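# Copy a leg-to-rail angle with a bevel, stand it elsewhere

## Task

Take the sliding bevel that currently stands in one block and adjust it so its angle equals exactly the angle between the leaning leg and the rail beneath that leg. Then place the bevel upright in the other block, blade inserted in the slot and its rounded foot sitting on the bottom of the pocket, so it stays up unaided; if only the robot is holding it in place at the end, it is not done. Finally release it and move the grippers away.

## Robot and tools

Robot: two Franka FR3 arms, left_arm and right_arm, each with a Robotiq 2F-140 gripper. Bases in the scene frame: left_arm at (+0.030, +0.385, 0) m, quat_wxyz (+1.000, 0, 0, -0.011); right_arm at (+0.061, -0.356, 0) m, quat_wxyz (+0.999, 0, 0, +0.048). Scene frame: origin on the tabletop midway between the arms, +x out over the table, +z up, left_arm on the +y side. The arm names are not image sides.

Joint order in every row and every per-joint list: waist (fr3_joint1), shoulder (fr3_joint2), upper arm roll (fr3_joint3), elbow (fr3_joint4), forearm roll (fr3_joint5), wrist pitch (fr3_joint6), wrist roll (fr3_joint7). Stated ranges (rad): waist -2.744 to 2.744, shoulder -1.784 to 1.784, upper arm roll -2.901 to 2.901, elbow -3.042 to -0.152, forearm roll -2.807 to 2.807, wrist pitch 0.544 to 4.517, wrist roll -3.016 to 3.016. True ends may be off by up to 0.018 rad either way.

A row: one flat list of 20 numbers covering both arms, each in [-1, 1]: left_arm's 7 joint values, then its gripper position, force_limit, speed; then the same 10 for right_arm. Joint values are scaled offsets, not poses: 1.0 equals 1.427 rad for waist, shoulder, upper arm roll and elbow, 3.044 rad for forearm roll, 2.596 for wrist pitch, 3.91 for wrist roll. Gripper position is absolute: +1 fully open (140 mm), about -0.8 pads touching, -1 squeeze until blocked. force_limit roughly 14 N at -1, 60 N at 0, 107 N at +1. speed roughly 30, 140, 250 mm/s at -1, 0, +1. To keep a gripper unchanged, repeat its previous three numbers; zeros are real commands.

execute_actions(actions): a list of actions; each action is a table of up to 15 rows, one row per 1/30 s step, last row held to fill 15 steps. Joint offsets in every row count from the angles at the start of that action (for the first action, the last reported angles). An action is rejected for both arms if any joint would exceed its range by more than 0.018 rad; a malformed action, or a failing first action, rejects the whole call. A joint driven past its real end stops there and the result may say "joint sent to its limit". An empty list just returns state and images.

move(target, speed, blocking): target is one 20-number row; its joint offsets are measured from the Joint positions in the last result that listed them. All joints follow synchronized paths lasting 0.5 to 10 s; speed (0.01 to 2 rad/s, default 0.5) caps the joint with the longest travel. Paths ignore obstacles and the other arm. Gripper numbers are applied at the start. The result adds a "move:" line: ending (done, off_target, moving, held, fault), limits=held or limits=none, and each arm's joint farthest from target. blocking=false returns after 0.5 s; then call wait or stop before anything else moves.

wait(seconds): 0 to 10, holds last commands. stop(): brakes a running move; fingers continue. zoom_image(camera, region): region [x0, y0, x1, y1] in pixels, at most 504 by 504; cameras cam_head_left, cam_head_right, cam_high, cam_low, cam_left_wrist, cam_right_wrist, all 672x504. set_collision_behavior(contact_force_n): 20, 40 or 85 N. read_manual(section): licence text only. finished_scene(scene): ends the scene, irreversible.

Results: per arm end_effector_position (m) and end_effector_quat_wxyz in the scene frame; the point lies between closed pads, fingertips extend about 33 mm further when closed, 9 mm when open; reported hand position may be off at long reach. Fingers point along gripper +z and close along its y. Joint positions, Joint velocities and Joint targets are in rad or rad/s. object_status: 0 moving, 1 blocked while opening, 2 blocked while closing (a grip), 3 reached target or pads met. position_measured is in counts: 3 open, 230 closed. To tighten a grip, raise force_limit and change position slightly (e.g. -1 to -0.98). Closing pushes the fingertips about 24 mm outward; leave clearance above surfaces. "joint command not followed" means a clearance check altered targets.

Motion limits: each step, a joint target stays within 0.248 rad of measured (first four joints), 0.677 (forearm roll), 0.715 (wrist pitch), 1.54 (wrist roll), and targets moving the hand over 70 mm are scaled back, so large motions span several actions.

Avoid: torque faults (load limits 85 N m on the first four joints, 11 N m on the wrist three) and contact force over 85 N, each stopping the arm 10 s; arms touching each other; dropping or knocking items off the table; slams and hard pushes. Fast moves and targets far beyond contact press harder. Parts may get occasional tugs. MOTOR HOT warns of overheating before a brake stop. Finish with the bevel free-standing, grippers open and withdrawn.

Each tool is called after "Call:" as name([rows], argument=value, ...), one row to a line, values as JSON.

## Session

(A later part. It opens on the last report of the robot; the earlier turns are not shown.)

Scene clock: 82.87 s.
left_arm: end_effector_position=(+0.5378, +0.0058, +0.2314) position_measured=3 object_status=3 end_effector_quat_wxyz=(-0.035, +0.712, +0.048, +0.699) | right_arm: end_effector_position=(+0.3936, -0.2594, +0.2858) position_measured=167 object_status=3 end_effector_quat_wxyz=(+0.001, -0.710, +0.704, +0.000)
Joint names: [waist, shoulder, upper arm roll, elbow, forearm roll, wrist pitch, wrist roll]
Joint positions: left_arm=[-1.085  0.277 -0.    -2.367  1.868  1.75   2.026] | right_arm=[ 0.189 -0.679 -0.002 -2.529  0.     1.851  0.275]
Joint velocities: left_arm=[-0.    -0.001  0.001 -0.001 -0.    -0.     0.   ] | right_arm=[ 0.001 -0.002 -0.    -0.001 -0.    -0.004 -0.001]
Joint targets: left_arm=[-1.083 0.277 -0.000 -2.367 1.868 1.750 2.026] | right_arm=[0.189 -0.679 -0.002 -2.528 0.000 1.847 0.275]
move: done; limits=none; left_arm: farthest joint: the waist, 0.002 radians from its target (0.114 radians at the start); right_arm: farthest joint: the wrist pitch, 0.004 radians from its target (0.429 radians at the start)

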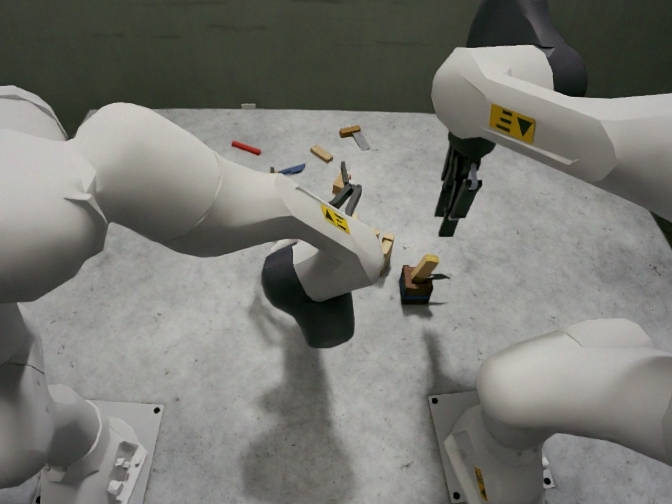

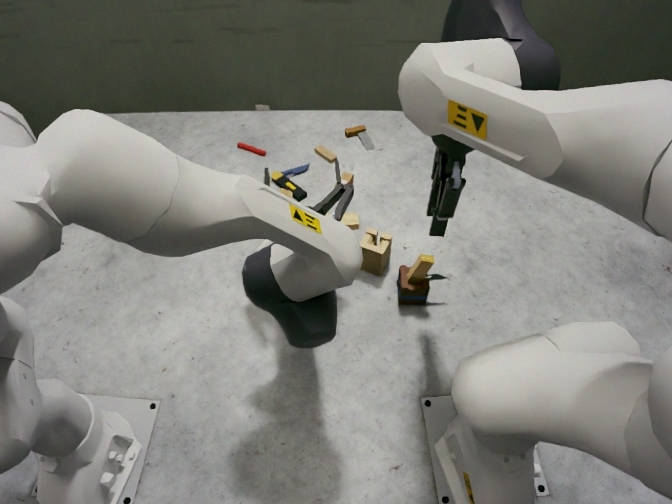

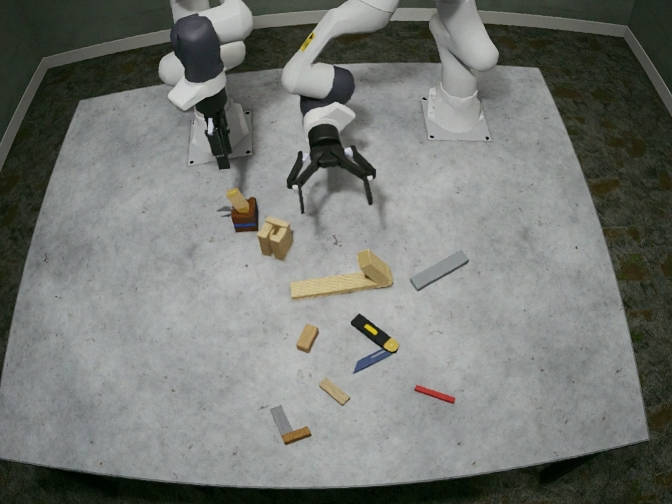

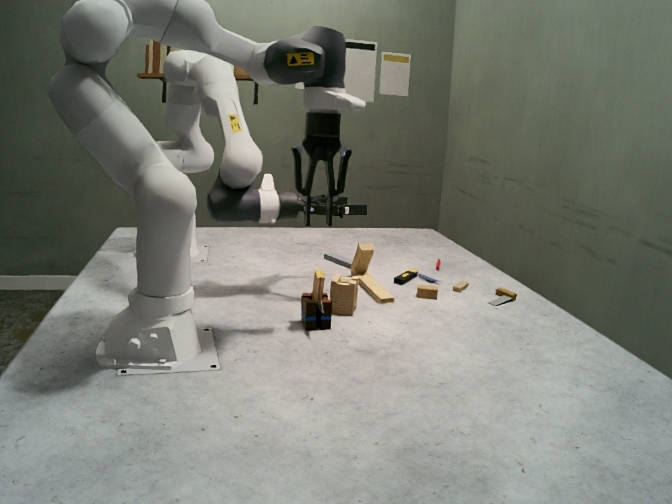

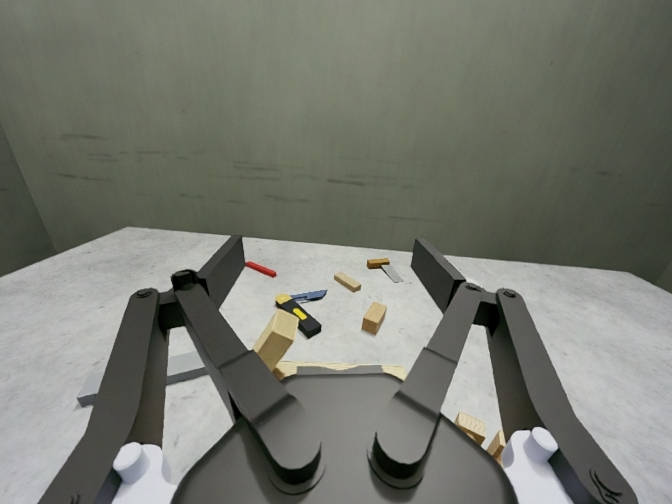

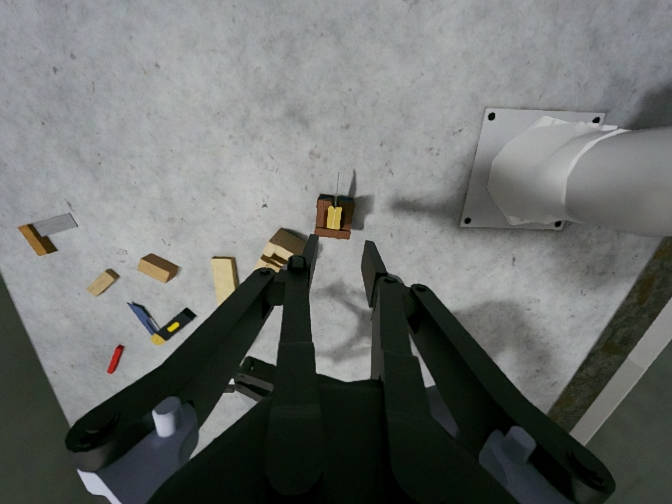

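Call:
move(target=[0.4,-0.15,0,0,0,0,0,1,0,1,-0.4,0,0,0,0,0,0,-0.3,0,-1], speed=0.7)

Call:
zoom_image(camera="cam_high", region=[205,170,275,240])

Scene clock: 84.57 s.
left_arm: end_effector_position=(+0.6699, +0.3363, +0.3542) position_measured=3 object_status=3 end_effector_quat_wxyz=(-0.170, +0.618, +0.303, +0.705) | right_arm: end_effector_position=(+0.3931, -0.4539, +0.2857) position_measured=167 object_status=3 end_effector_quat_wxyz=(+0.001, -0.483, +0.876, +0.001)
Joint names: [waist, shoulder, upper arm roll, elbow, forearm roll, wrist pitch, wrist roll]
Joint positions: left_arm=[-0.516  0.064  0.001 -2.367  1.868  1.749  2.026] | right_arm=[-0.381 -0.679 -0.003 -2.529  0.     1.851  0.275]
Joint velocities: left_arm=[ 0.    -0.    -0.     0.001  0.     0.001 -0.   ] | right_arm=[ 0.     0.    -0.001  0.     0.001  0.     0.   ]
Joint targets: left_arm=[-0.514 0.063 -0.000 -2.367 1.868 1.750 2.026] | right_arm=[-0.382 -0.679 -0.002 -2.529 0.000 1.851 0.275]
move: done; limits=none; left_arm: farthest joint: the waist, 0.001 radians from its target (0.571 radians at the start); right_arm: farthest joint: the waist, 0.001 radians from its target (0.570 radians at the start)

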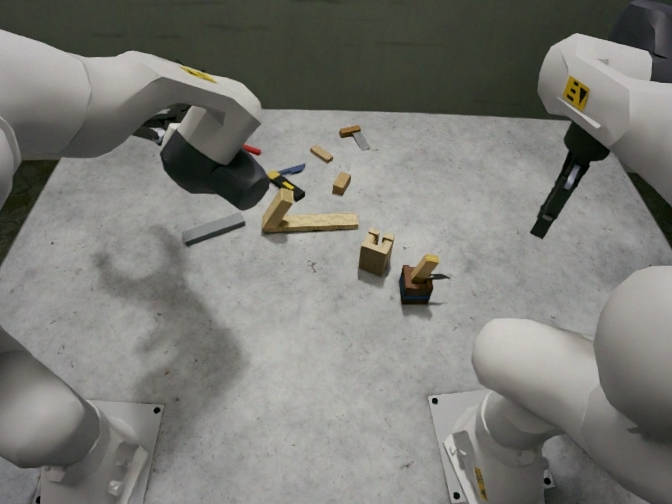

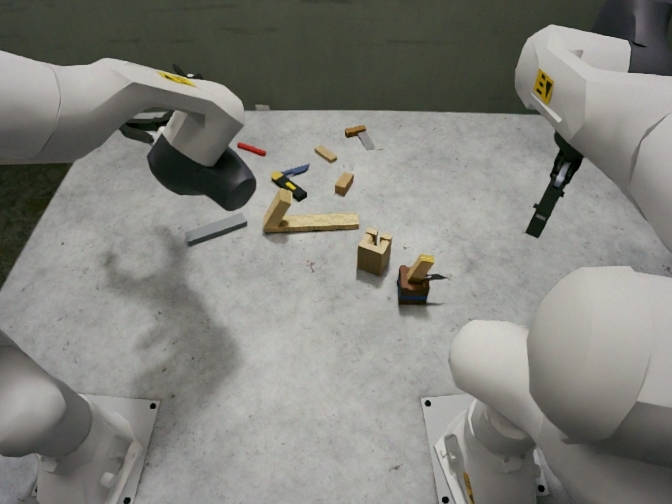

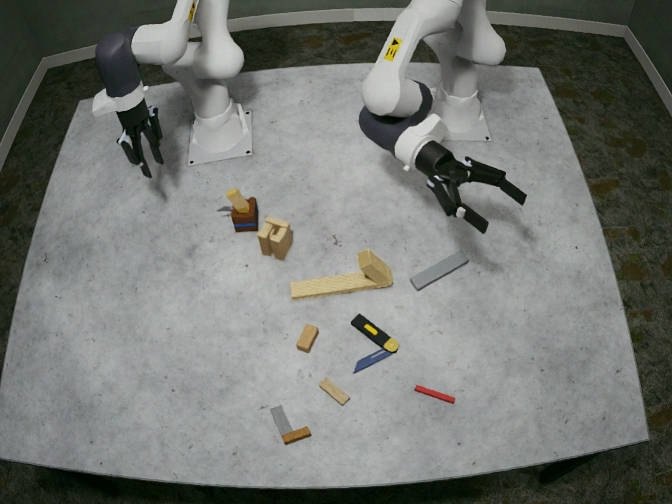

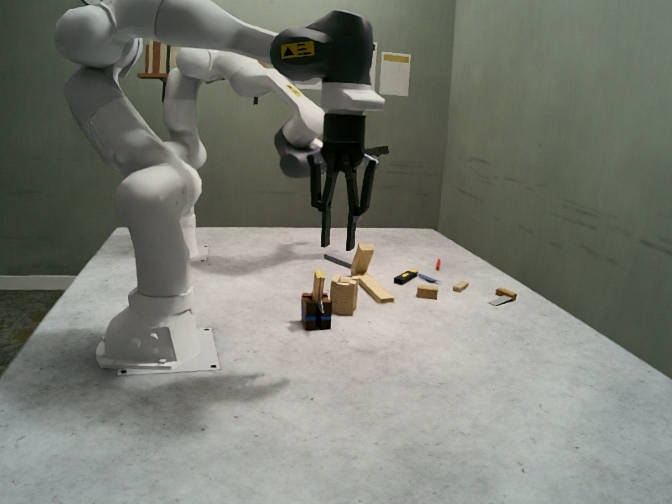

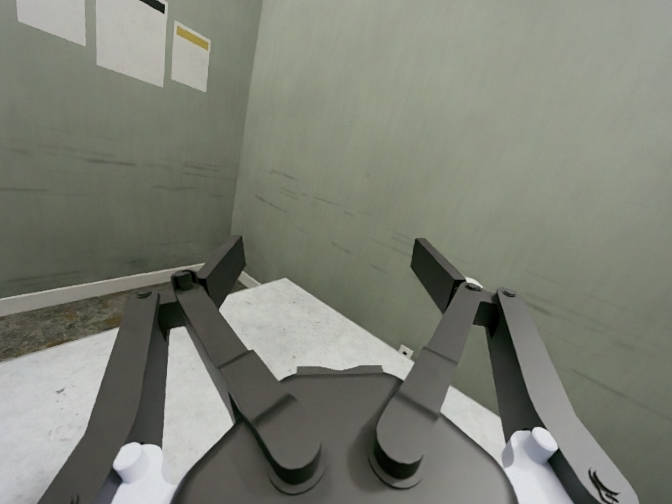

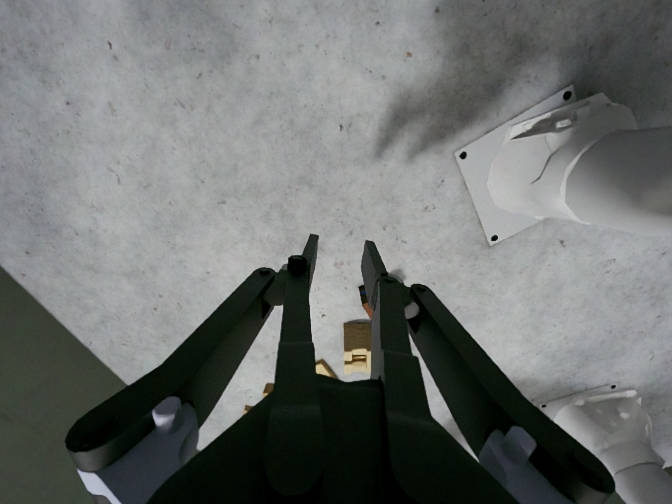

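Region (205, 170, 275, 240) of cam_high's 672x504 image, scaled by 7.200, with more detail than that image has.

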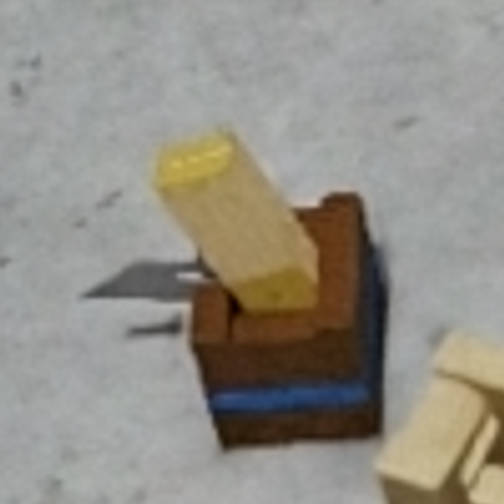

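Call:
finished_scene(scene=1)

The scene is finished: the task was done.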